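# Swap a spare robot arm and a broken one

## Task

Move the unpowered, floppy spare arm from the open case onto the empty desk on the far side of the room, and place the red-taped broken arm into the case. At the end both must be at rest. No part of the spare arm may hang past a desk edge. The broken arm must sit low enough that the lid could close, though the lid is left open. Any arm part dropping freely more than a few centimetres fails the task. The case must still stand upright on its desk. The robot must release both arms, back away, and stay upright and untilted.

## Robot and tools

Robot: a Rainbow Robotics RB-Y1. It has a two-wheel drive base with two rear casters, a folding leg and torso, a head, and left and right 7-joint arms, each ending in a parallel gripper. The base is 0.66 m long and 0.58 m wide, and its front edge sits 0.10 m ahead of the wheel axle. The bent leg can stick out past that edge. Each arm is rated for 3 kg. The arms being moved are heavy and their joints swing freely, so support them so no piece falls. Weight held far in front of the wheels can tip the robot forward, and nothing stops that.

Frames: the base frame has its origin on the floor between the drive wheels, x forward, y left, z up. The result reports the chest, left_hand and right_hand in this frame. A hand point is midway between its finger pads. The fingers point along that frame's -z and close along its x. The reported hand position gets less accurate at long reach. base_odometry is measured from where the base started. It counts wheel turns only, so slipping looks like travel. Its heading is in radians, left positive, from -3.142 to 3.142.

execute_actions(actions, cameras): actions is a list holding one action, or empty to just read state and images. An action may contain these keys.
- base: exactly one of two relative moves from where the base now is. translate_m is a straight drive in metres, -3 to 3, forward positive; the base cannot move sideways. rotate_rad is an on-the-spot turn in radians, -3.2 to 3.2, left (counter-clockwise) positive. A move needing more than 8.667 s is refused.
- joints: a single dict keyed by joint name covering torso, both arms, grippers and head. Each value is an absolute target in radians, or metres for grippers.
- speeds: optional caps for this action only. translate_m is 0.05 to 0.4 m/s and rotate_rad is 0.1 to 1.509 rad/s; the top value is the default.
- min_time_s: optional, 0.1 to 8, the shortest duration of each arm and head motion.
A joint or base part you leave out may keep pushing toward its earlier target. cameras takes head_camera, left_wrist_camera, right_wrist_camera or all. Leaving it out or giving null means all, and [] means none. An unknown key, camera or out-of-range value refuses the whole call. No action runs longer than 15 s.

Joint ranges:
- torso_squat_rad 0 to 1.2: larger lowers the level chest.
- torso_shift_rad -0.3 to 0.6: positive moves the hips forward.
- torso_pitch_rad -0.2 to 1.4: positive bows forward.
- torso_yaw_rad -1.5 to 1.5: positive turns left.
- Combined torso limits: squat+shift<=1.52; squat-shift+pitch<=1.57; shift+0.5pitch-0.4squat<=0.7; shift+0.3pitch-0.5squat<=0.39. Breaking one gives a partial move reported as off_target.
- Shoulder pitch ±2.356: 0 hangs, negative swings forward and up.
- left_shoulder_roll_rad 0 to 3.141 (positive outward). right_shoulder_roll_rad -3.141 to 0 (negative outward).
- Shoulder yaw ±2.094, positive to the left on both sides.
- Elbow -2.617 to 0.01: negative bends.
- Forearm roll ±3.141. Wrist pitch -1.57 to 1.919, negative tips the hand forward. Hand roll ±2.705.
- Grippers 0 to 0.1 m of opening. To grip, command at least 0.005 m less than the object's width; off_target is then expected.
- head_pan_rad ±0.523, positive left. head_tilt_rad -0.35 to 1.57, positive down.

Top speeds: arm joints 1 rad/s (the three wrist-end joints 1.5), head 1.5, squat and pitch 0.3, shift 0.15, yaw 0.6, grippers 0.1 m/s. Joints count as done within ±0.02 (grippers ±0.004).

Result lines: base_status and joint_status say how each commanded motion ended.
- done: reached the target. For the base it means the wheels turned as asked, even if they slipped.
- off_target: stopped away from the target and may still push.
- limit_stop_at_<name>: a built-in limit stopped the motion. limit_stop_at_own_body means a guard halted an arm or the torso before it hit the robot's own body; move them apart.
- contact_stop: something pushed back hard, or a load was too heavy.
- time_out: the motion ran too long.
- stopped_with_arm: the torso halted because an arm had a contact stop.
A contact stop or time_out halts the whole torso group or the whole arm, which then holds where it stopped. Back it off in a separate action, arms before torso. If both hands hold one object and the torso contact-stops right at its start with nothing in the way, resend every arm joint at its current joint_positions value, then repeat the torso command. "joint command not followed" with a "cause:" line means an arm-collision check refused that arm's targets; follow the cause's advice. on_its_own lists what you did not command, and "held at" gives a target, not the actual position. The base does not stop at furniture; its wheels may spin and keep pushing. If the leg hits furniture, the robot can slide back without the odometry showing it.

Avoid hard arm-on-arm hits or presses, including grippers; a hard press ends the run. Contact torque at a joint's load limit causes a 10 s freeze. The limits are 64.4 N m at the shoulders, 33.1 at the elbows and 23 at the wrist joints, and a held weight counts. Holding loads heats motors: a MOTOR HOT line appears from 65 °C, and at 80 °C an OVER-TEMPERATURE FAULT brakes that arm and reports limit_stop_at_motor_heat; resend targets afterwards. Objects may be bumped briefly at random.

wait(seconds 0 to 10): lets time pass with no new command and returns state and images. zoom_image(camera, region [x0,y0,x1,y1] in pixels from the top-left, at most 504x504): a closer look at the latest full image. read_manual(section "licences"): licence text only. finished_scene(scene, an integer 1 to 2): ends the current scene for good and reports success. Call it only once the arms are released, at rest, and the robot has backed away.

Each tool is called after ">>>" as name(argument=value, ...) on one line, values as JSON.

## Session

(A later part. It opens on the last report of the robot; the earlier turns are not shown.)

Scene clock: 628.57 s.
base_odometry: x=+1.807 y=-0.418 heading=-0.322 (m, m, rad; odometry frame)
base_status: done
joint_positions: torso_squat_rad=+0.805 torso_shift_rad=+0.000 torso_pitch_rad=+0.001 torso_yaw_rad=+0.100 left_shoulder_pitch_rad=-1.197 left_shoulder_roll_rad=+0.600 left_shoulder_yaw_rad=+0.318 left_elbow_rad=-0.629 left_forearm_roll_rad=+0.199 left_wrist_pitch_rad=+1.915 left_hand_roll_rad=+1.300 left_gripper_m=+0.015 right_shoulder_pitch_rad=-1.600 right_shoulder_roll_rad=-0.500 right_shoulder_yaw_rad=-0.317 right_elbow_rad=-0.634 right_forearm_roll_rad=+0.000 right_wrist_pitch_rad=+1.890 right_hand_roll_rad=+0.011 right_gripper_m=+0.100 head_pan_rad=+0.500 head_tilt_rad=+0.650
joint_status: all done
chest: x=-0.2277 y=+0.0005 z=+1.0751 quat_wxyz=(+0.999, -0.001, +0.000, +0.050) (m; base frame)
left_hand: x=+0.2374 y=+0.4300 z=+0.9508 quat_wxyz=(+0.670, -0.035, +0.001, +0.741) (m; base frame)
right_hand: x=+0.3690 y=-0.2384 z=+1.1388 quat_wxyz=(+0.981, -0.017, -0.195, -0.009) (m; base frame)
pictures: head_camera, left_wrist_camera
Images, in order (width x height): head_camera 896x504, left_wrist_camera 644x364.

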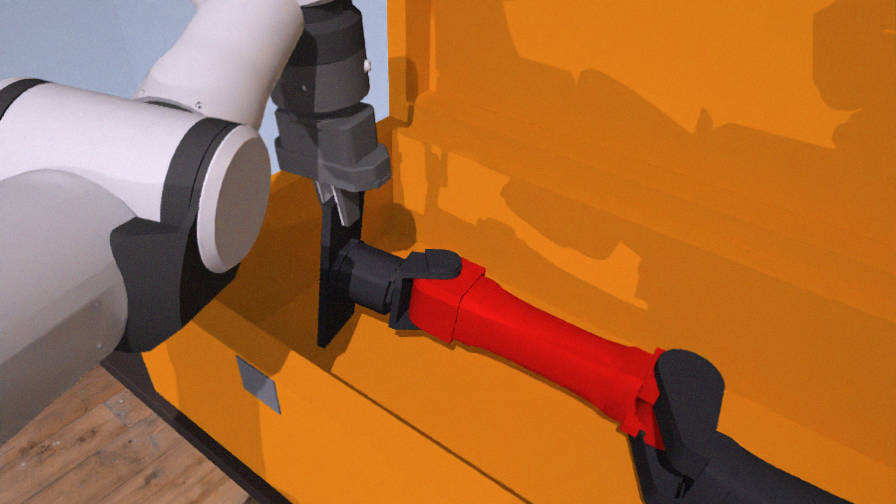

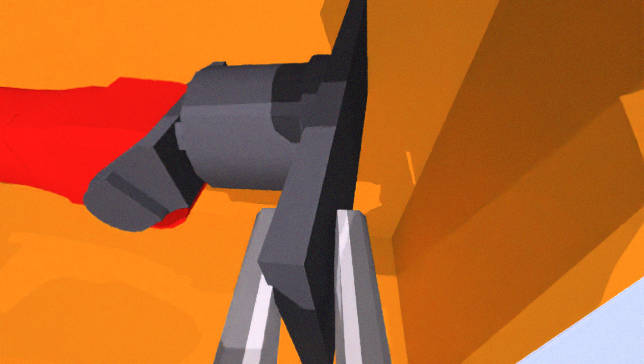

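>>> execute_actions(actions=[{"joints":{"torso_squat_rad":0.825,"torso_shift_rad":0.08}}], cameras=["head_camera","left_wrist_camera"])

Scene clock: 638.13 s.
base_odometry: x=+1.807 y=-0.418 heading=-0.322 (m, m, rad; odometry frame)
base_status: not commanded
joint_positions: torso_squat_rad=+0.825 torso_shift_rad=+0.079 torso_pitch_rad=-0.001 torso_yaw_rad=+0.100 left_shoulder_pitch_rad=-1.204 left_shoulder_roll_rad=+0.605 left_shoulder_yaw_rad=+0.318 left_elbow_rad=-0.633 left_forearm_roll_rad=+0.199 left_wrist_pitch_rad=+1.915 left_hand_roll_rad=+1.300 left_gripper_m=+0.016 right_shoulder_pitch_rad=-1.600 right_shoulder_roll_rad=-0.500 right_shoulder_yaw_rad=-0.317 right_elbow_rad=-0.634 right_forearm_roll_rad=+0.000 right_wrist_pitch_rad=+1.890 right_hand_roll_rad=+0.011 right_gripper_m=+0.100 head_pan_rad=+0.500 head_tilt_rad=+0.650
joint_status: all done
chest: x=-0.1907 y=+0.0000 z=+1.0634 quat_wxyz=(+0.999, +0.000, -0.001, +0.050) (m; base frame)
left_hand: x=+0.2762 y=+0.4314 z=+0.9455 quat_wxyz=(+0.670, -0.038, -0.005, +0.741) (m; base frame)
right_hand: x=+0.4060 y=-0.2388 z=+1.1279 quat_wxyz=(+0.980, -0.017, -0.196, -0.009) (m; base frame)
pictures: head_camera, left_wrist_camera
Images, in order (width x height): head_camera 896x504, left_wrist_camera 644x364.

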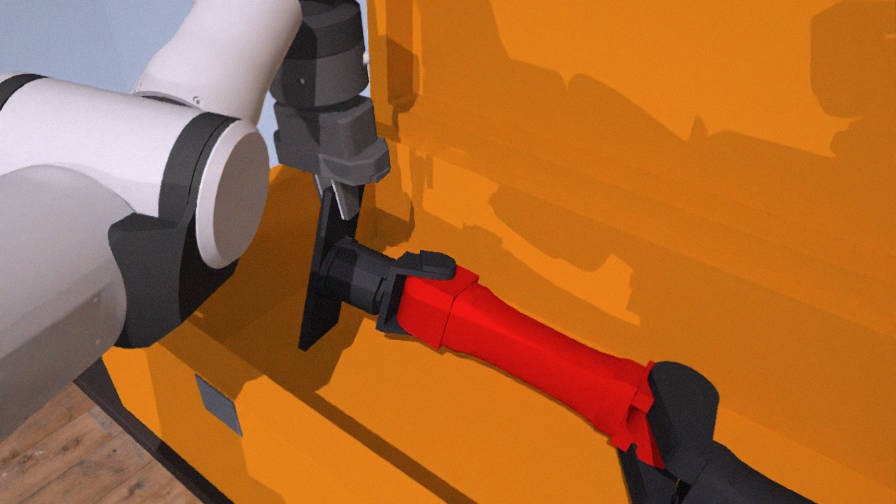

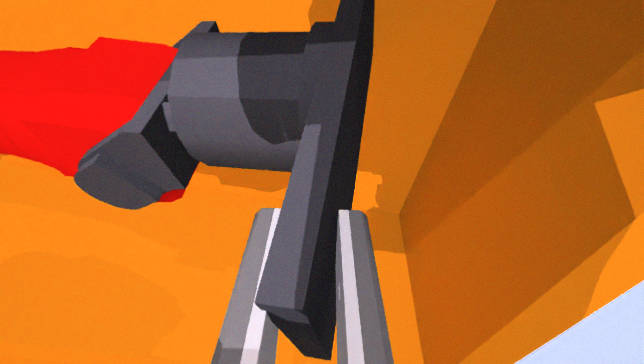

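Tilting now. Continuing.

>>> execute_actions(actions=[{"joints":{"torso_squat_rad":0.845,"torso_shift_rad":0.16}}], cameras=["head_camera","left_wrist_camera"])

Scene clock: 643.50 s.
base_odometry: x=+1.807 y=-0.418 heading=-0.321 (m, m, rad; odometry frame)
base_status: not commanded
joint_positions: torso_squat_rad=+0.845 torso_shift_rad=+0.159 torso_pitch_rad=-0.001 torso_yaw_rad=+0.101 left_shoulder_pitch_rad=-1.204 left_shoulder_roll_rad=+0.608 left_shoulder_yaw_rad=+0.318 left_elbow_rad=-0.633 left_forearm_roll_rad=+0.198 left_wrist_pitch_rad=+1.914 left_hand_roll_rad=+1.300 left_gripper_m=+0.018 right_shoulder_pitch_rad=-1.600 right_shoulder_roll_rad=-0.500 right_shoulder_yaw_rad=-0.317 right_elbow_rad=-0.634 right_forearm_roll_rad=+0.000 right_wrist_pitch_rad=+1.890 right_hand_roll_rad=+0.011 right_gripper_m=+0.100 head_pan_rad=+0.500 head_tilt_rad=+0.650
joint_status: all done
chest: x=-0.1546 y=+0.0000 z=+1.0486 quat_wxyz=(+0.999, +0.000, -0.001, +0.050) (m; base frame)
left_hand: x=+0.3120 y=+0.4334 z=+0.9318 quat_wxyz=(+0.669, -0.038, -0.007, +0.743) (m; base frame)
right_hand: x=+0.4421 y=-0.2386 z=+1.1131 quat_wxyz=(+0.980, -0.017, -0.196, -0.009) (m; base frame)
pictures: head_camera, left_wrist_camera
Images, in order (width x height): head_camera 896x504, left_wrist_camera 644x364.

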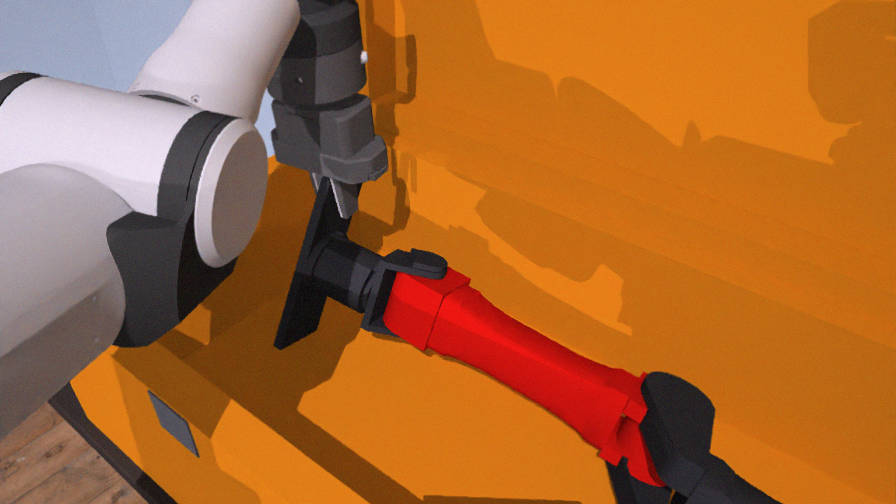

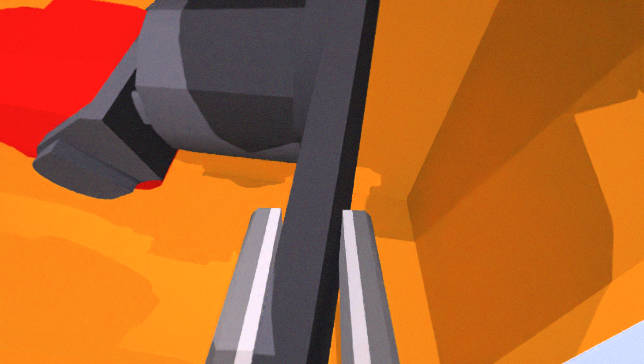

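>>> execute_actions(actions=[{"joints":{"torso_squat_rad":0.885,"torso_shift_rad":0.2}}], cameras=["head_camera","left_wrist_camera"])

Scene clock: 647.80 s.
base_odometry: x=+1.807 y=-0.418 heading=-0.322 (m, m, rad; odometry frame)
base_status: not commanded
joint_positions: torso_squat_rad=+0.864 torso_shift_rad=+0.178 torso_pitch_rad=-0.005 torso_yaw_rad=+0.102 left_shoulder_pitch_rad=-1.206 left_shoulder_roll_rad=+0.609 left_shoulder_yaw_rad=+0.318 left_elbow_rad=-0.635 left_forearm_roll_rad=+0.198 left_wrist_pitch_rad=+1.914 left_hand_roll_rad=+1.300 left_gripper_m=+0.019 right_shoulder_pitch_rad=-1.600 right_shoulder_roll_rad=-0.500 right_shoulder_yaw_rad=-0.317 right_elbow_rad=-0.634 right_forearm_roll_rad=+0.000 right_wrist_pitch_rad=+1.890 right_hand_roll_rad=+0.011 right_gripper_m=+0.100 head_pan_rad=+0.500 head_tilt_rad=+0.650
joint_status: torso_squat_rad contact_stop (moved +0.019 of +0.040); torso_shift_rad contact_stop (moved +0.018 of +0.041)
on_its_own: torso_squat_rad is held at +0.864, not at your +0.885, since a contact_stop; torso_shift_rad is held at +0.178, not at your +0.200, since a contact_stop
chest: x=-0.1494 y=+0.0000 z=+1.0371 quat_wxyz=(+0.999, +0.000, -0.003, +0.051) (m; base frame)
left_hand: x=+0.3178 y=+0.4343 z=+0.9236 quat_wxyz=(+0.668, -0.040, -0.010, +0.743) (m; base frame)
right_hand: x=+0.4472 y=-0.2381 z=+1.1041 quat_wxyz=(+0.980, -0.016, -0.198, -0.008) (m; base frame)
pictures: head_camera, left_wrist_camera
Images, in order (width x height): head_camera 896x504, left_wrist_camera 644x364.

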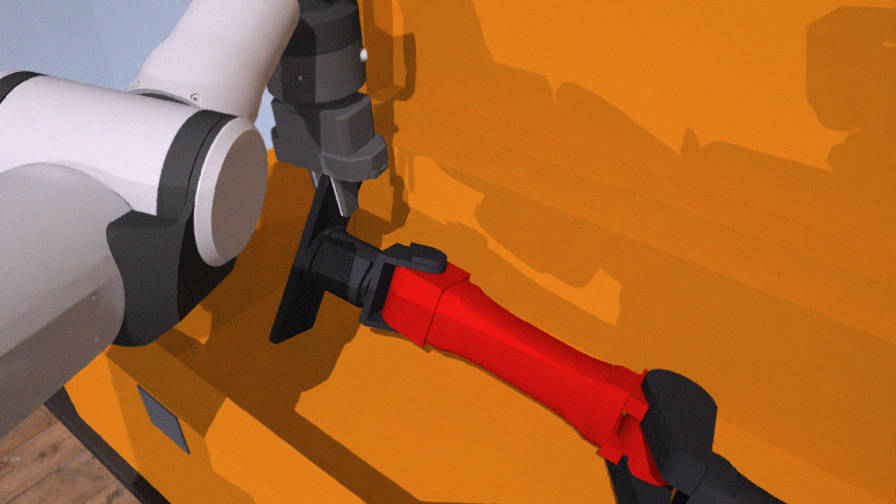

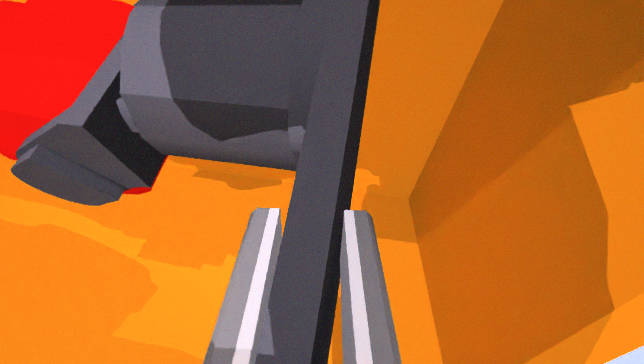

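>>> execute_actions(actions=[{"joints":{"left_shoulder_pitch_rad":-1.206,"left_shoulder_roll_rad":0.612,"left_elbow_rad":-0.635,"torso_squat_rad":0.86,"torso_shift_rad":0.24,"torso_pitch_rad":0,"head_tilt_rad":0.45}}], cameras=["head_camera","left_wrist_camera"])

Scene clock: 655.87 s.
base_odometry: x=+1.807 y=-0.418 heading=-0.322 (m, m, rad; odometry frame)
base_status: not commanded
joint_positions: torso_squat_rad=+0.860 torso_shift_rad=+0.239 torso_pitch_rad=-0.003 torso_yaw_rad=+0.101 left_shoulder_pitch_rad=-1.210 left_shoulder_roll_rad=+0.615 left_shoulder_yaw_rad=+0.318 left_elbow_rad=-0.637 left_forearm_roll_rad=+0.199 left_wrist_pitch_rad=+1.915 left_hand_roll_rad=+1.300 left_gripper_m=+0.019 right_shoulder_pitch_rad=-1.602 right_shoulder_roll_rad=-0.500 right_shoulder_yaw_rad=-0.317 right_elbow_rad=-0.634 right_forearm_roll_rad=+0.000 right_wrist_pitch_rad=+1.891 right_hand_roll_rad=+0.011 right_gripper_m=+0.099 head_pan_rad=+0.500 head_tilt_rad=+0.450
joint_status: all done
chest: x=-0.1209 y=+0.0000 z=+1.0335 quat_wxyz=(+0.999, +0.000, -0.001, +0.051) (m; base frame)
left_hand: x=+0.3466 y=+0.4361 z=+0.9226 quat_wxyz=(+0.667, -0.041, -0.012, +0.743) (m; base frame)
right_hand: x=+0.4756 y=-0.2382 z=+1.0998 quat_wxyz=(+0.980, -0.016, -0.197, -0.009) (m; base frame)
pictures: head_camera, left_wrist_camera
Images, in order (width x height): head_camera 896x504, left_wrist_camera 644x364.

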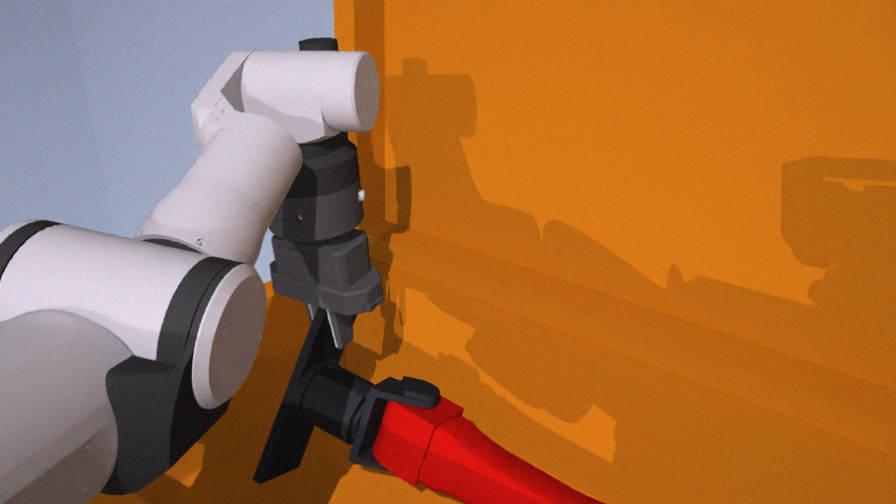

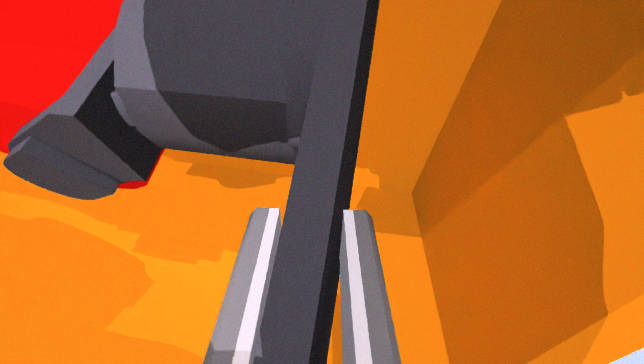

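>>> execute_actions(actions=[{"joints":{"right_elbow_rad":-2.0}}], cameras=[])

>>> execute_actions(actions=[{"joints":{"torso_squat_rad":0.875,"torso_shift_rad":0.3,"head_tilt_rad":0.6}}], cameras=["head_camera","left_wrist_camera"])

Scene clock: 677.20 s.
TORQUE FAULT: right_wrist_pitch_rad reached its load limit. The robot stopped for 10 seconds, dropped its targets and accepts commands again. The stop added 9.4 s to the call and to motion_time.
base_odometry: x=+1.807 y=-0.418 heading=-0.322 (m, m, rad; odometry frame)
base_status: not commanded
joint_positions: torso_squat_rad=+0.860 torso_shift_rad=+0.240 torso_pitch_rad=-0.001 torso_yaw_rad=+0.101 left_shoulder_pitch_rad=-1.211 left_shoulder_roll_rad=+0.615 left_shoulder_yaw_rad=+0.318 left_elbow_rad=-0.638 left_forearm_roll_rad=+0.200 left_wrist_pitch_rad=+1.915 left_hand_roll_rad=+1.300 left_gripper_m=+0.019 right_shoulder_pitch_rad=-1.591 right_shoulder_roll_rad=-0.497 right_shoulder_yaw_rad=-0.317 right_elbow_rad=-1.242 right_forearm_roll_rad=+0.000 right_wrist_pitch_rad=+1.894 right_hand_roll_rad=+0.011 right_gripper_m=+0.100 head_pan_rad=+0.500 head_tilt_rad=+0.450
joint_status: right_elbow_rad contact_stop (moved -0.608 of -1.366)
on_its_own: right_elbow_rad is held at -1.242, not at your -2.000, since a contact_stop
chest: x=-0.1198 y=-0.0004 z=+1.0336 quat_wxyz=(+0.999, +0.000, +0.000, +0.050) (m; base frame)
left_hand: x=+0.3482 y=+0.4355 z=+0.9230 quat_wxyz=(+0.668, -0.041, -0.013, +0.743) (m; base frame)
right_hand: x=+0.4633 y=-0.2338 z=+1.2767 quat_wxyz=(+0.880, -0.022, -0.474, -0.004) (m; base frame)
pictures: none
No camera images: the call's "cameras" was empty. Leave "cameras" out to get every camera's image.

not run: a stop came earlier in this reply.

>>> execute_actions(actions=[{"joints":{"right_elbow_rad":-1.1,"right_shoulder_roll_rad":-1.2,"head_pan_rad":-0.4,"left_gripper_m":0.003},"min_time_s":1.5}])

Scene clock: 685.40 s.
base_odometry: x=+1.807 y=-0.418 heading=-0.322 (m, m, rad; odometry frame)
base_status: not commanded
joint_positions: torso_squat_rad=+0.860 torso_shift_rad=+0.240 torso_pitch_rad=-0.001 torso_yaw_rad=+0.101 left_shoulder_pitch_rad=-1.211 left_shoulder_roll_rad=+0.615 left_shoulder_yaw_rad=+0.318 left_elbow_rad=-0.638 left_forearm_roll_rad=+0.200 left_wrist_pitch_rad=+1.915 left_hand_roll_rad=+1.300 left_gripper_m=+0.019 right_shoulder_pitch_rad=-1.591 right_shoulder_roll_rad=-1.200 right_shoulder_yaw_rad=-0.317 right_elbow_rad=-1.100 right_forearm_roll_rad=+0.000 right_wrist_pitch_rad=+1.894 right_hand_roll_rad=+0.011 right_gripper_m=+0.100 head_pan_rad=-0.400 head_tilt_rad=+0.450
joint_status: left_gripper_m off_target (ended at +0.019, target +0.003); the others done
chest: x=-0.1199 y=-0.0003 z=+1.0336 quat_wxyz=(+0.999, +0.000, +0.000, +0.050) (m; base frame)
left_hand: x=+0.3481 y=+0.4356 z=+0.9227 quat_wxyz=(+0.668, -0.041, -0.013, +0.743) (m; base frame)
right_hand: x=+0.3030 y=-0.5783 z=+1.3480 quat_wxyz=(+0.807, -0.134, -0.485, -0.310) (m; base frame)
pictures: head_camera, left_wrist_camera, right_wrist_camera
Images, in order (width x height): head_camera 896x504, left_wrist_camera 644x364, right_wrist_camera 644x364.

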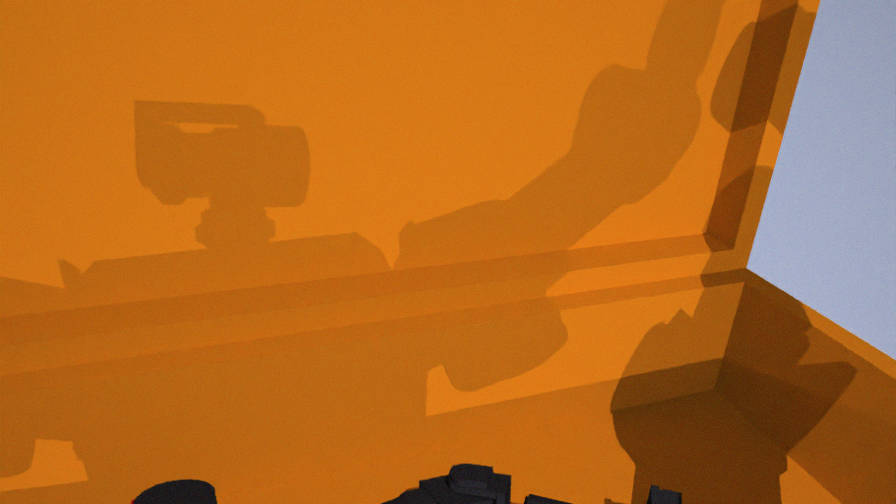

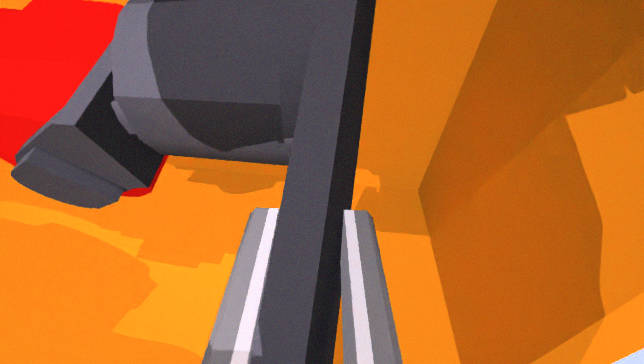

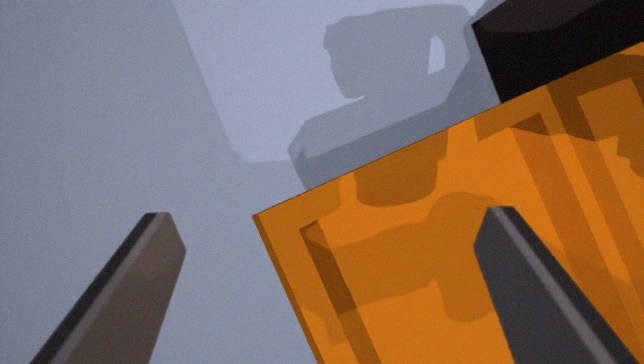

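>>> execute_actions(actions=[{"joints":{"torso_squat_rad":0.88,"torso_shift_rad":0.28,"head_tilt_rad":0.65,"head_pan_rad":0.5}}], cameras=["head_camera","left_wrist_camera"])

Scene clock: 692.30 s.
base_odometry: x=+1.807 y=-0.418 heading=-0.322 (m, m, rad; odometry frame)
base_status: not commanded
joint_positions: torso_squat_rad=+0.880 torso_shift_rad=+0.279 torso_pitch_rad=-0.002 torso_yaw_rad=+0.101 left_shoulder_pitch_rad=-1.214 left_shoulder_roll_rad=+0.619 left_shoulder_yaw_rad=+0.318 left_elbow_rad=-0.640 left_forearm_roll_rad=+0.199 left_wrist_pitch_rad=+1.914 left_hand_roll_rad=+1.300 left_gripper_m=+0.019 right_shoulder_pitch_rad=-1.591 right_shoulder_roll_rad=-1.200 right_shoulder_yaw_rad=-0.317 right_elbow_rad=-1.100 right_forearm_roll_rad=+0.000 right_wrist_pitch_rad=+1.894 right_hand_roll_rad=+0.011 right_gripper_m=+0.100 head_pan_rad=+0.500 head_tilt_rad=+0.650
joint_status: all done
chest: x=-0.1055 y=-0.0003 z=+1.0186 quat_wxyz=(+0.999, +0.000, -0.001, +0.051) (m; base frame)
left_hand: x=+0.3630 y=+0.4377 z=+0.9111 quat_wxyz=(+0.667, -0.042, -0.017, +0.744) (m; base frame)
right_hand: x=+0.3173 y=-0.5782 z=+1.3332 quat_wxyz=(+0.807, -0.134, -0.485, -0.310) (m; base frame)
pictures: head_camera, left_wrist_camera
Images, in order (width x height): head_camera 896x504, left_wrist_camera 644x364.

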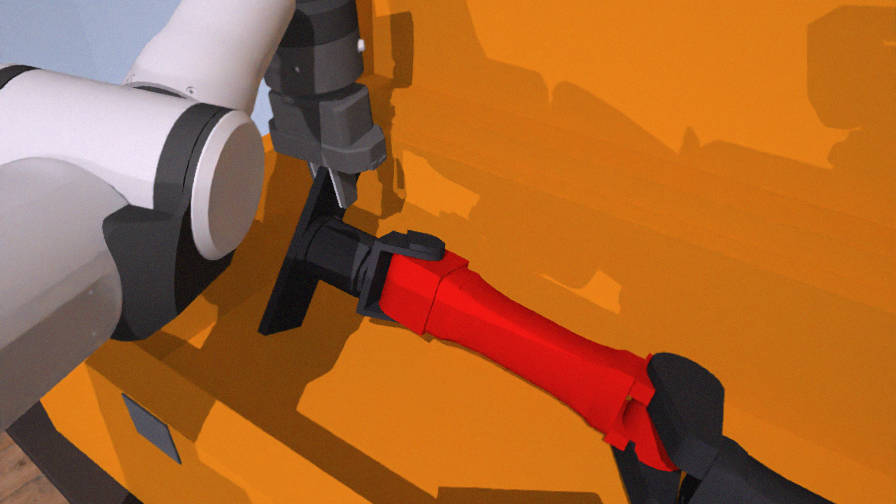

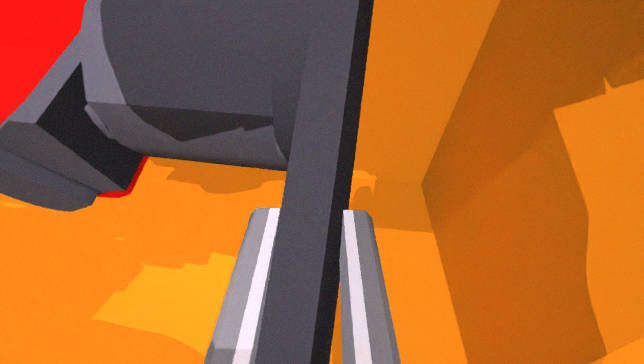

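>>> execute_actions(actions=[{"joints":{"left_shoulder_pitch_rad":-1.214,"left_shoulder_roll_rad":0.619,"left_elbow_rad":-0.64,"torso_squat_rad":0.905,"torso_shift_rad":0.32}}], cameras=["head_camera","left_wrist_camera"])

Scene clock: 707.53 s.
TORQUE FAULT: left_elbow_rad reached its load limit. The robot stopped for 10 seconds, dropped its targets and accepts commands again. The stop added 9.0 s to the call and to motion_time.
base_odometry: x=+1.807 y=-0.418 heading=-0.322 (m, m, rad; odometry frame)
base_status: not commanded
joint_positions: torso_squat_rad=+0.905 torso_shift_rad=+0.318 torso_pitch_rad=-0.003 torso_yaw_rad=+0.101 left_shoulder_pitch_rad=-1.231 left_shoulder_roll_rad=+0.631 left_shoulder_yaw_rad=+0.318 left_elbow_rad=-0.651 left_forearm_roll_rad=+0.199 left_wrist_pitch_rad=+1.912 left_hand_roll_rad=+1.300 left_gripper_m=+0.017 right_shoulder_pitch_rad=-1.591 right_shoulder_roll_rad=-1.200 right_shoulder_yaw_rad=-0.317 right_elbow_rad=-1.100 right_forearm_roll_rad=+0.000 right_wrist_pitch_rad=+1.894 right_hand_roll_rad=+0.011 right_gripper_m=+0.100 head_pan_rad=+0.500 head_tilt_rad=+0.650
joint_status: all done
chest: x=-0.0938 y=-0.0001 z=+1.0009 quat_wxyz=(+0.999, +0.000, -0.002, +0.051) (m; base frame)
left_hand: x=+0.3794 y=+0.4421 z=+0.9080 quat_wxyz=(+0.665, -0.051, -0.032, +0.744) (m; base frame)
right_hand: x=+0.3283 y=-0.5779 z=+1.3166 quat_wxyz=(+0.806, -0.134, -0.486, -0.310) (m; base frame)
pictures: head_camera, left_wrist_camera
Images, in order (width x height): head_camera 896x504, left_wrist_camera 644x364.

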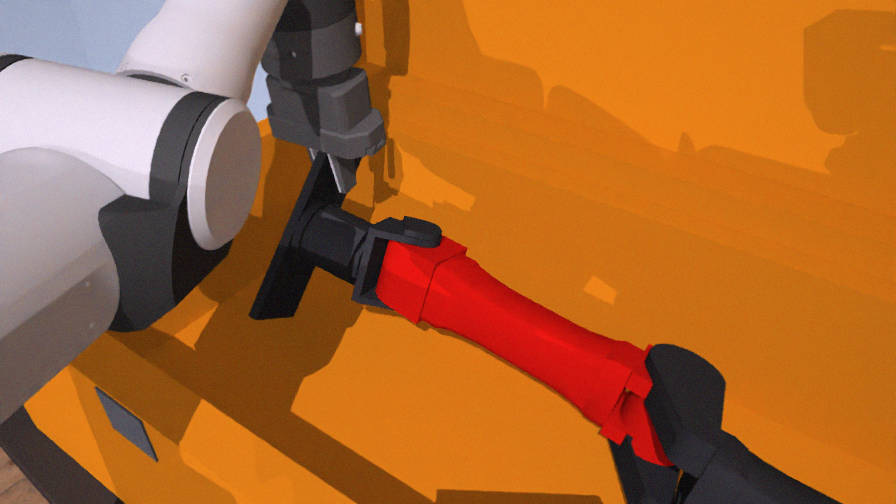

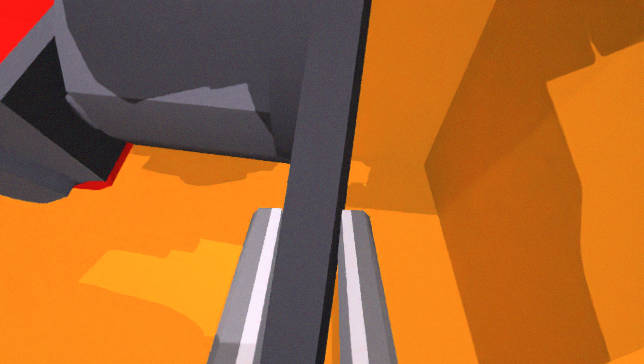

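>>> execute_actions(actions=[{"joints":{"left_gripper_m":0.003,"torso_squat_rad":0.9,"torso_shift_rad":0.28,"torso_pitch_rad":0,"torso_yaw_rad":0.05}}], cameras=["head_camera","left_wrist_camera"])

Scene clock: 720.23 s.
base_odometry: x=+1.807 y=-0.418 heading=-0.322 (m, m, rad; odometry frame)
base_status: not commanded
joint_positions: torso_squat_rad=+0.900 torso_shift_rad=+0.280 torso_pitch_rad=+0.000 torso_yaw_rad=+0.050 left_shoulder_pitch_rad=-1.225 left_shoulder_roll_rad=+0.631 left_shoulder_yaw_rad=+0.317 left_elbow_rad=-0.648 left_forearm_roll_rad=+0.198 left_wrist_pitch_rad=+1.913 left_hand_roll_rad=+1.300 left_gripper_m=+0.018 right_shoulder_pitch_rad=-1.591 right_shoulder_roll_rad=-1.200 right_shoulder_yaw_rad=-0.317 right_elbow_rad=-1.100 right_forearm_roll_rad=+0.000 right_wrist_pitch_rad=+1.894 right_hand_roll_rad=+0.011 right_gripper_m=+0.100 head_pan_rad=+0.500 head_tilt_rad=+0.650
joint_status: left_gripper_m off_target (ended at +0.018, target +0.003); the others done
chest: x=-0.1078 y=+0.0003 z=+1.0081 quat_wxyz=(+1.000, -0.001, +0.000, +0.025) (m; base frame)
left_hand: x=+0.3847 y=+0.4186 z=+0.9091 quat_wxyz=(+0.683, -0.047, -0.025, +0.728) (m; base frame)
right_hand: x=+0.2855 y=-0.5979 z=+1.3230 quat_wxyz=(+0.799, -0.147, -0.481, -0.330) (m; base frame)
pictures: head_camera, left_wrist_camera
Images, in order (width x height): head_camera 896x504, left_wrist_camera 644x364.

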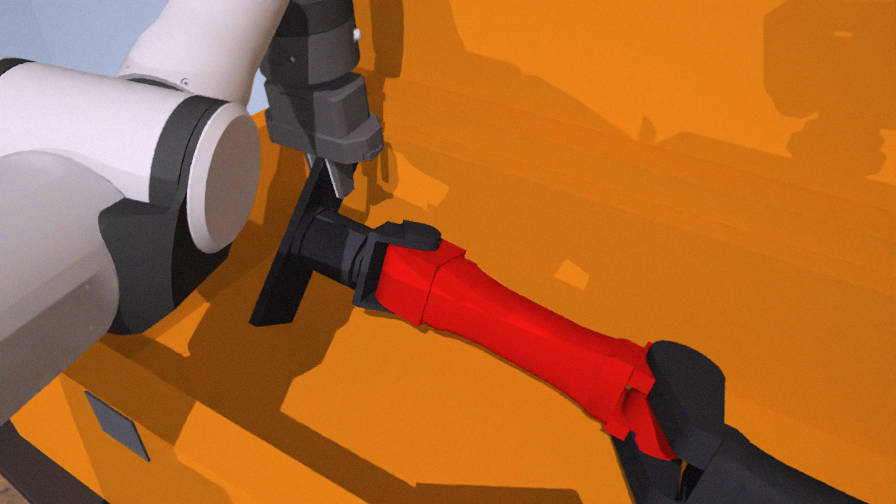

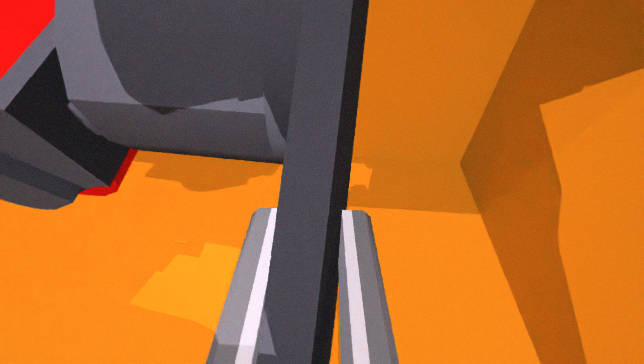

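>>> execute_actions(actions=[{"joints":{"torso_squat_rad":0.925}}], cameras=["head_camera","left_wrist_camera"])

Scene clock: 724.57 s.
base_odometry: x=+1.807 y=-0.418 heading=-0.322 (m, m, rad; odometry frame)
base_status: not commanded
joint_positions: torso_squat_rad=+0.915 torso_shift_rad=+0.279 torso_pitch_rad=-0.003 torso_yaw_rad=+0.051 left_shoulder_pitch_rad=-1.231 left_shoulder_roll_rad=+0.633 left_shoulder_yaw_rad=+0.317 left_elbow_rad=-0.651 left_forearm_roll_rad=+0.198 left_wrist_pitch_rad=+1.912 left_hand_roll_rad=+1.300 left_gripper_m=+0.017 right_shoulder_pitch_rad=-1.591 right_shoulder_roll_rad=-1.200 right_shoulder_yaw_rad=-0.317 right_elbow_rad=-1.100 right_forearm_roll_rad=+0.000 right_wrist_pitch_rad=+1.894 right_hand_roll_rad=+0.011 right_gripper_m=+0.100 head_pan_rad=+0.500 head_tilt_rad=+0.650
joint_status: torso_squat_rad contact_stop (moved +0.015 of +0.025)
chest: x=-0.1114 y=+0.0000 z=+1.0002 quat_wxyz=(+1.000, +0.000, -0.002, +0.025) (m; base frame)
left_hand: x=+0.3831 y=+0.4190 z=+0.9076 quat_wxyz=(+0.683, -0.051, -0.031, +0.728) (m; base frame)
right_hand: x=+0.2811 y=-0.5984 z=+1.3158 quat_wxyz=(+0.798, -0.146, -0.482, -0.330) (m; base frame)
pictures: head_camera, left_wrist_camera
Images, in order (width x height): head_camera 896x504, left_wrist_camera 644x364.

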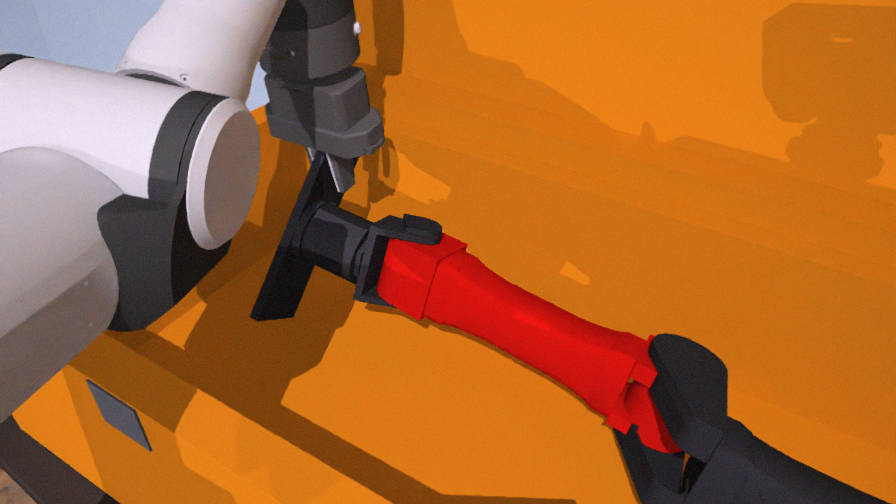

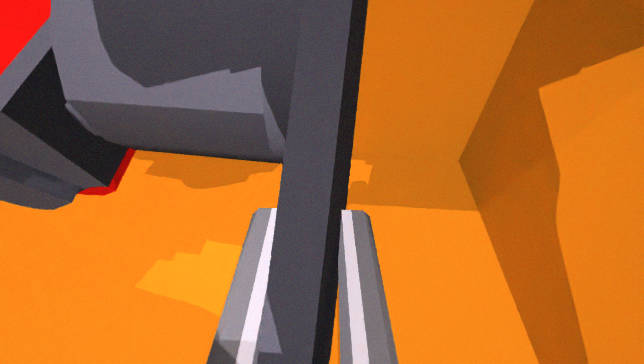

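>>> execute_actions(actions=[{"joints":{"torso_squat_rad":0.885,"torso_pitch_rad":0}}], cameras=["head_camera"])

>>> execute_actions(actions=[{"base":{"translate_m":-0.07},"speeds":{"translate_m":0.05}}], cameras=["head_camera","left_wrist_camera"])

Scene clock: 738.77 s.
base_odometry: x=+1.807 y=-0.418 heading=-0.322 (m, m, rad; odometry frame)
base_status: not commanded
joint_positions: torso_squat_rad=+0.885 torso_shift_rad=+0.280 torso_pitch_rad=+0.001 torso_yaw_rad=+0.051 left_shoulder_pitch_rad=-1.223 left_shoulder_roll_rad=+0.628 left_shoulder_yaw_rad=+0.317 left_elbow_rad=-0.647 left_forearm_roll_rad=+0.198 left_wrist_pitch_rad=+1.913 left_hand_roll_rad=+1.300 left_gripper_m=+0.018 right_shoulder_pitch_rad=-1.591 right_shoulder_roll_rad=-1.200 right_shoulder_yaw_rad=-0.317 right_elbow_rad=-1.100 right_forearm_roll_rad=+0.000 right_wrist_pitch_rad=+1.894 right_hand_roll_rad=+0.011 right_gripper_m=+0.100 head_pan_rad=+0.500 head_tilt_rad=+0.650
joint_status: all done
chest: x=-0.1053 y=+0.0004 z=+1.0160 quat_wxyz=(+1.000, -0.001, +0.000, +0.025) (m; base frame)
left_hand: x=+0.3868 y=+0.4176 z=+0.9149 quat_wxyz=(+0.684, -0.046, -0.023, +0.728) (m; base frame)
right_hand: x=+0.2885 y=-0.5976 z=+1.3307 quat_wxyz=(+0.799, -0.147, -0.481, -0.330) (m; base frame)
pictures: head_camera
Images, in order (width x height): head_camera 896x504.

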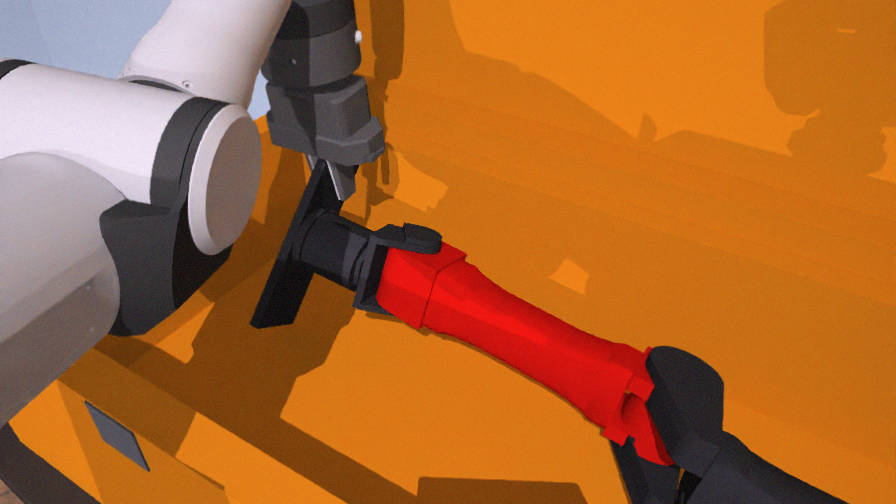

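Scene clock: 741.00 s.
base_odometry: x=+1.740 y=-0.395 heading=-0.323 (m, m, rad; odometry frame)
base_status: done
joint_positions: torso_squat_rad=+0.885 torso_shift_rad=+0.279 torso_pitch_rad=+0.000 torso_yaw_rad=+0.051 left_shoulder_pitch_rad=-1.225 left_shoulder_roll_rad=+0.629 left_shoulder_yaw_rad=+0.317 left_elbow_rad=-0.648 left_forearm_roll_rad=+0.198 left_wrist_pitch_rad=+1.912 left_hand_roll_rad=+1.300 left_gripper_m=+0.019 right_shoulder_pitch_rad=-1.591 right_shoulder_roll_rad=-1.200 right_shoulder_yaw_rad=-0.317 right_elbow_rad=-1.100 right_forearm_roll_rad=+0.000 right_wrist_pitch_rad=+1.894 right_hand_roll_rad=+0.011 right_gripper_m=+0.100 head_pan_rad=+0.500 head_tilt_rad=+0.650
joint_status: not commanded
chest: x=-0.1057 y=+0.0004 z=+1.0160 quat_wxyz=(+1.000, -0.001, +0.000, +0.025) (m; base frame)
left_hand: x=+0.3870 y=+0.4181 z=+0.9167 quat_wxyz=(+0.683, -0.047, -0.025, +0.728) (m; base frame)
right_hand: x=+0.2879 y=-0.5976 z=+1.3309 quat_wxyz=(+0.799, -0.147, -0.481, -0.330) (m; base frame)
pictures: head_camera, left_wrist_camera
Images, in order (width x height): head_camera 896x504, left_wrist_camera 644x364.

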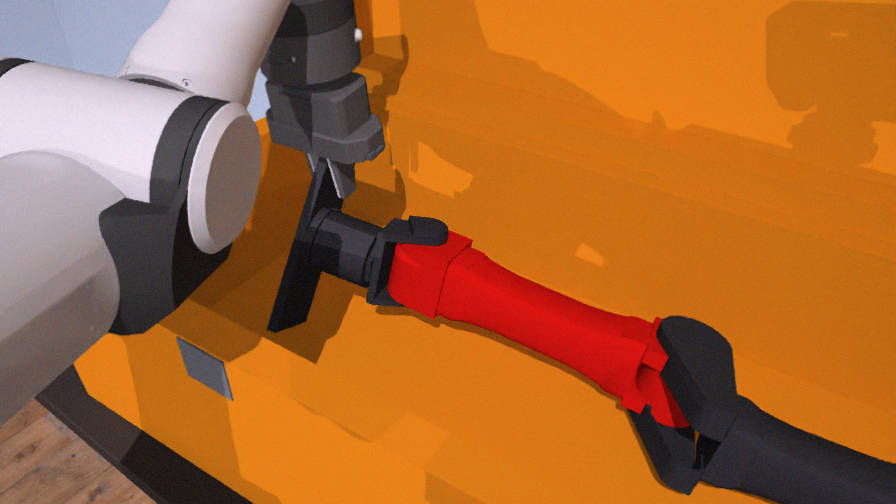

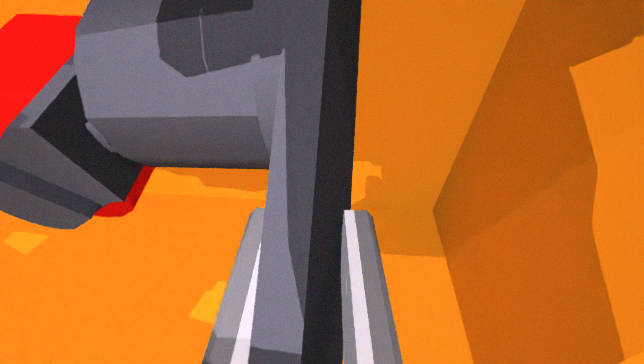

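>>> execute_actions(actions=[{"base":{"translate_m":0.025},"speeds":{"translate_m":0.05},"joints":{"torso_squat_rad":0.9}}], cameras=[])

>>> execute_actions(actions=[{"base":{"translate_m":0.02},"speeds":{"translate_m":0.05},"joints":{"torso_squat_rad":0.92}}], cameras=["head_camera","left_wrist_camera"])

Scene clock: 749.00 s.
base_odometry: x=+1.764 y=-0.403 heading=-0.323 (m, m, rad; odometry frame)
base_status: done
joint_positions: torso_squat_rad=+0.900 torso_shift_rad=+0.279 torso_pitch_rad=+0.000 torso_yaw_rad=+0.051 left_shoulder_pitch_rad=-1.225 left_shoulder_roll_rad=+0.630 left_shoulder_yaw_rad=+0.317 left_elbow_rad=-0.647 left_forearm_roll_rad=+0.198 left_wrist_pitch_rad=+1.913 left_hand_roll_rad=+1.300 left_gripper_m=+0.019 right_shoulder_pitch_rad=-1.591 right_shoulder_roll_rad=-1.200 right_shoulder_yaw_rad=-0.317 right_elbow_rad=-1.100 right_forearm_roll_rad=+0.000 right_wrist_pitch_rad=+1.894 right_hand_roll_rad=+0.011 right_gripper_m=+0.100 head_pan_rad=+0.500 head_tilt_rad=+0.650
joint_status: all done
chest: x=-0.1080 y=+0.0003 z=+1.0082 quat_wxyz=(+1.000, -0.001, +0.000, +0.025) (m; base frame)
left_hand: x=+0.3841 y=+0.4186 z=+0.9090 quat_wxyz=(+0.683, -0.047, -0.025, +0.729) (m; base frame)
right_hand: x=+0.2856 y=-0.5977 z=+1.3230 quat_wxyz=(+0.799, -0.147, -0.481, -0.330) (m; base frame)
pictures: none
No camera images: the call's "cameras" was empty. Leave "cameras" out to get every camera's image.

Scene clock: 750.20 s.
base_odometry: x=+1.783 y=-0.410 heading=-0.322 (m, m, rad; odometry frame)
base_status: done
joint_positions: torso_squat_rad=+0.920 torso_shift_rad=+0.279 torso_pitch_rad=-0.001 torso_yaw_rad=+0.051 left_shoulder_pitch_rad=-1.227 left_shoulder_roll_rad=+0.633 left_shoulder_yaw_rad=+0.317 left_elbow_rad=-0.649 left_forearm_roll_rad=+0.197 left_wrist_pitch_rad=+1.913 left_hand_roll_rad=+1.300 left_gripper_m=+0.018 right_shoulder_pitch_rad=-1.591 right_shoulder_roll_rad=-1.200 right_shoulder_yaw_rad=-0.317 right_elbow_rad=-1.100 right_forearm_roll_rad=+0.000 right_wrist_pitch_rad=+1.894 right_hand_roll_rad=+0.011 right_gripper_m=+0.100 head_pan_rad=+0.500 head_tilt_rad=+0.650
joint_status: all done
chest: x=-0.1114 y=+0.0002 z=+0.9976 quat_wxyz=(+1.000, +0.000, +0.000, +0.026) (m; base frame)
left_hand: x=+0.3813 y=+0.4201 z=+0.9010 quat_wxyz=(+0.682, -0.048, -0.028, +0.729) (m; base frame)
right_hand: x=+0.2822 y=-0.5978 z=+1.3125 quat_wxyz=(+0.799, -0.147, -0.481, -0.330) (m; base frame)
pictures: head_camera, left_wrist_camera
Images, in order (width x height): head_camera 896x504, left_wrist_camera 644x364.

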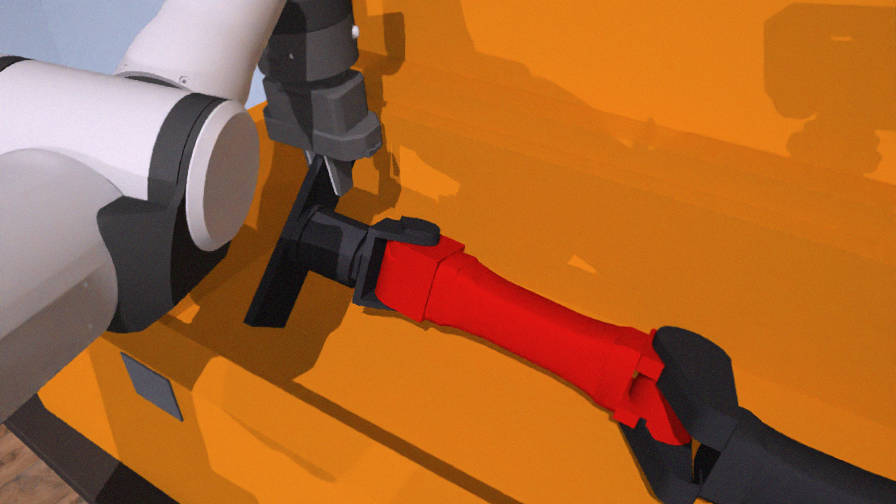

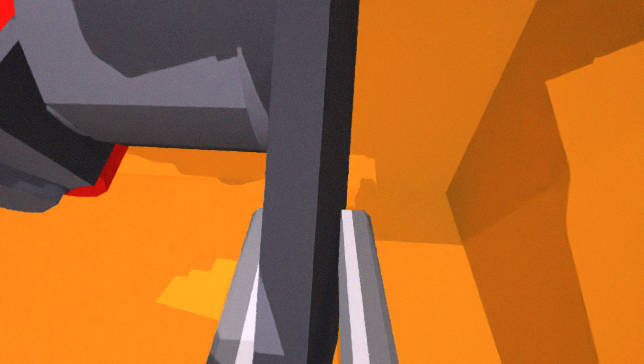

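Progress. Lower further.

>>> execute_actions(actions=[{"base":{"translate_m":0.01},"speeds":{"translate_m":0.05},"joints":{"torso_squat_rad":0.945}}], cameras=["head_camera"])

Scene clock: 754.33 s.
base_odometry: x=+1.793 y=-0.413 heading=-0.322 (m, m, rad; odometry frame)
base_status: done
joint_positions: torso_squat_rad=+0.938 torso_shift_rad=+0.278 torso_pitch_rad=-0.003 torso_yaw_rad=+0.052 left_shoulder_pitch_rad=-1.231 left_shoulder_roll_rad=+0.635 left_shoulder_yaw_rad=+0.317 left_elbow_rad=-0.652 left_forearm_roll_rad=+0.197 left_wrist_pitch_rad=+1.911 left_hand_roll_rad=+1.300 left_gripper_m=+0.017 right_shoulder_pitch_rad=-1.591 right_shoulder_roll_rad=-1.200 right_shoulder_yaw_rad=-0.317 right_elbow_rad=-1.100 right_forearm_roll_rad=+0.000 right_wrist_pitch_rad=+1.894 right_hand_roll_rad=+0.011 right_gripper_m=+0.100 head_pan_rad=+0.500 head_tilt_rad=+0.650
joint_status: torso_squat_rad contact_stop (moved +0.018 of +0.025)
chest: x=-0.1153 y=+0.0001 z=+0.9879 quat_wxyz=(+1.000, +0.000, -0.002, +0.026) (m; base frame)
left_hand: x=+0.3787 y=+0.4206 z=+0.8958 quat_wxyz=(+0.682, -0.051, -0.032, +0.729) (m; base frame)
right_hand: x=+0.2779 y=-0.5978 z=+1.3037 quat_wxyz=(+0.798, -0.146, -0.482, -0.330) (m; base frame)
pictures: head_camera
Images, in order (width x height): head_camera 896x504.

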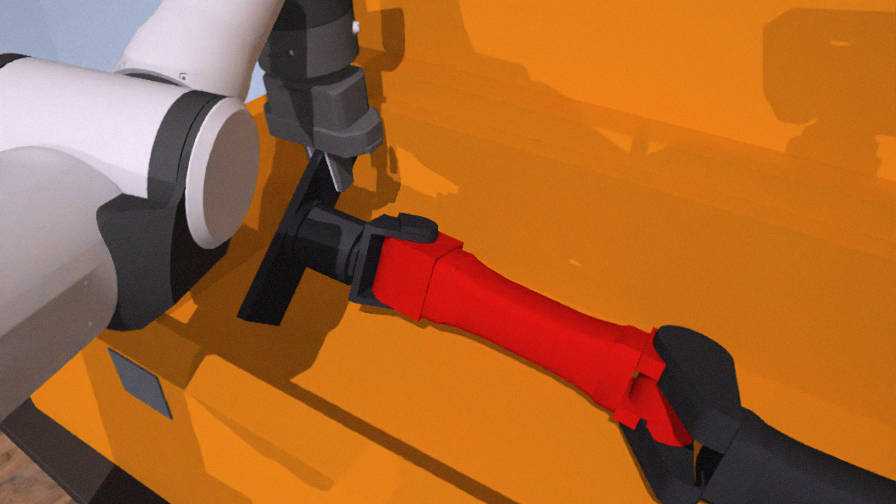

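>>> execute_actions(actions=[{"base":{"translate_m":0.02},"speeds":{"translate_m":0.05},"joints":{"torso_squat_rad":0.945,"torso_pitch_rad":0}}], cameras=["head_camera","left_wrist_camera"])

Scene clock: 769.60 s.
base_odometry: x=+1.812 y=-0.419 heading=-0.322 (m, m, rad; odometry frame)
base_status: done
joint_positions: torso_squat_rad=+0.945 torso_shift_rad=+0.279 torso_pitch_rad=+0.000 torso_yaw_rad=+0.052 left_shoulder_pitch_rad=-1.226 left_shoulder_roll_rad=+0.632 left_shoulder_yaw_rad=+0.317 left_elbow_rad=-0.648 left_forearm_roll_rad=+0.198 left_wrist_pitch_rad=+1.913 left_hand_roll_rad=+1.300 left_gripper_m=+0.015 right_shoulder_pitch_rad=-1.591 right_shoulder_roll_rad=-1.200 right_shoulder_yaw_rad=-0.317 right_elbow_rad=-1.100 right_forearm_roll_rad=+0.000 right_wrist_pitch_rad=+1.894 right_hand_roll_rad=+0.011 right_gripper_m=+0.100 head_pan_rad=+0.500 head_tilt_rad=+0.650
joint_status: all done
chest: x=-0.1154 y=+0.0003 z=+0.9841 quat_wxyz=(+1.000, +0.000, +0.000, +0.026) (m; base frame)
left_hand: x=+0.3769 y=+0.4197 z=+0.8865 quat_wxyz=(+0.682, -0.048, -0.027, +0.729) (m; base frame)
right_hand: x=+0.2788 y=-0.5975 z=+1.2990 quat_wxyz=(+0.799, -0.147, -0.481, -0.329) (m; base frame)
pictures: head_camera, left_wrist_camera
Images, in order (width x height): head_camera 896x504, left_wrist_camera 644x364.

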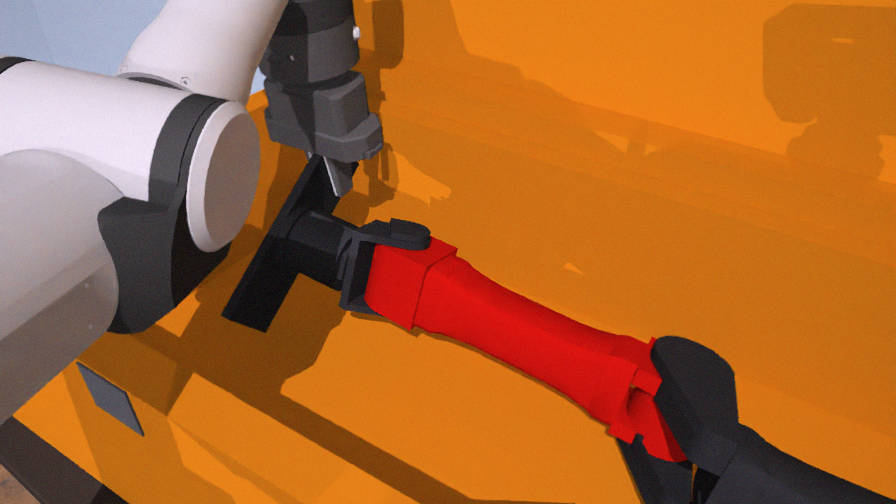

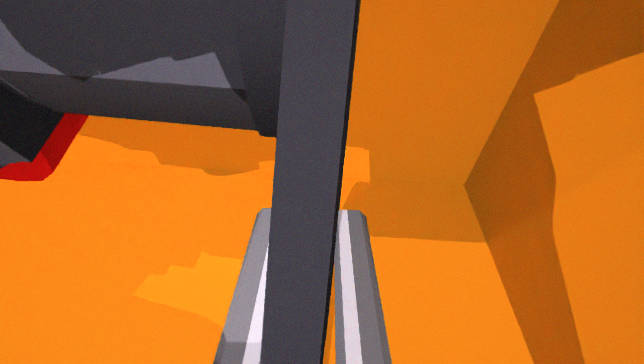

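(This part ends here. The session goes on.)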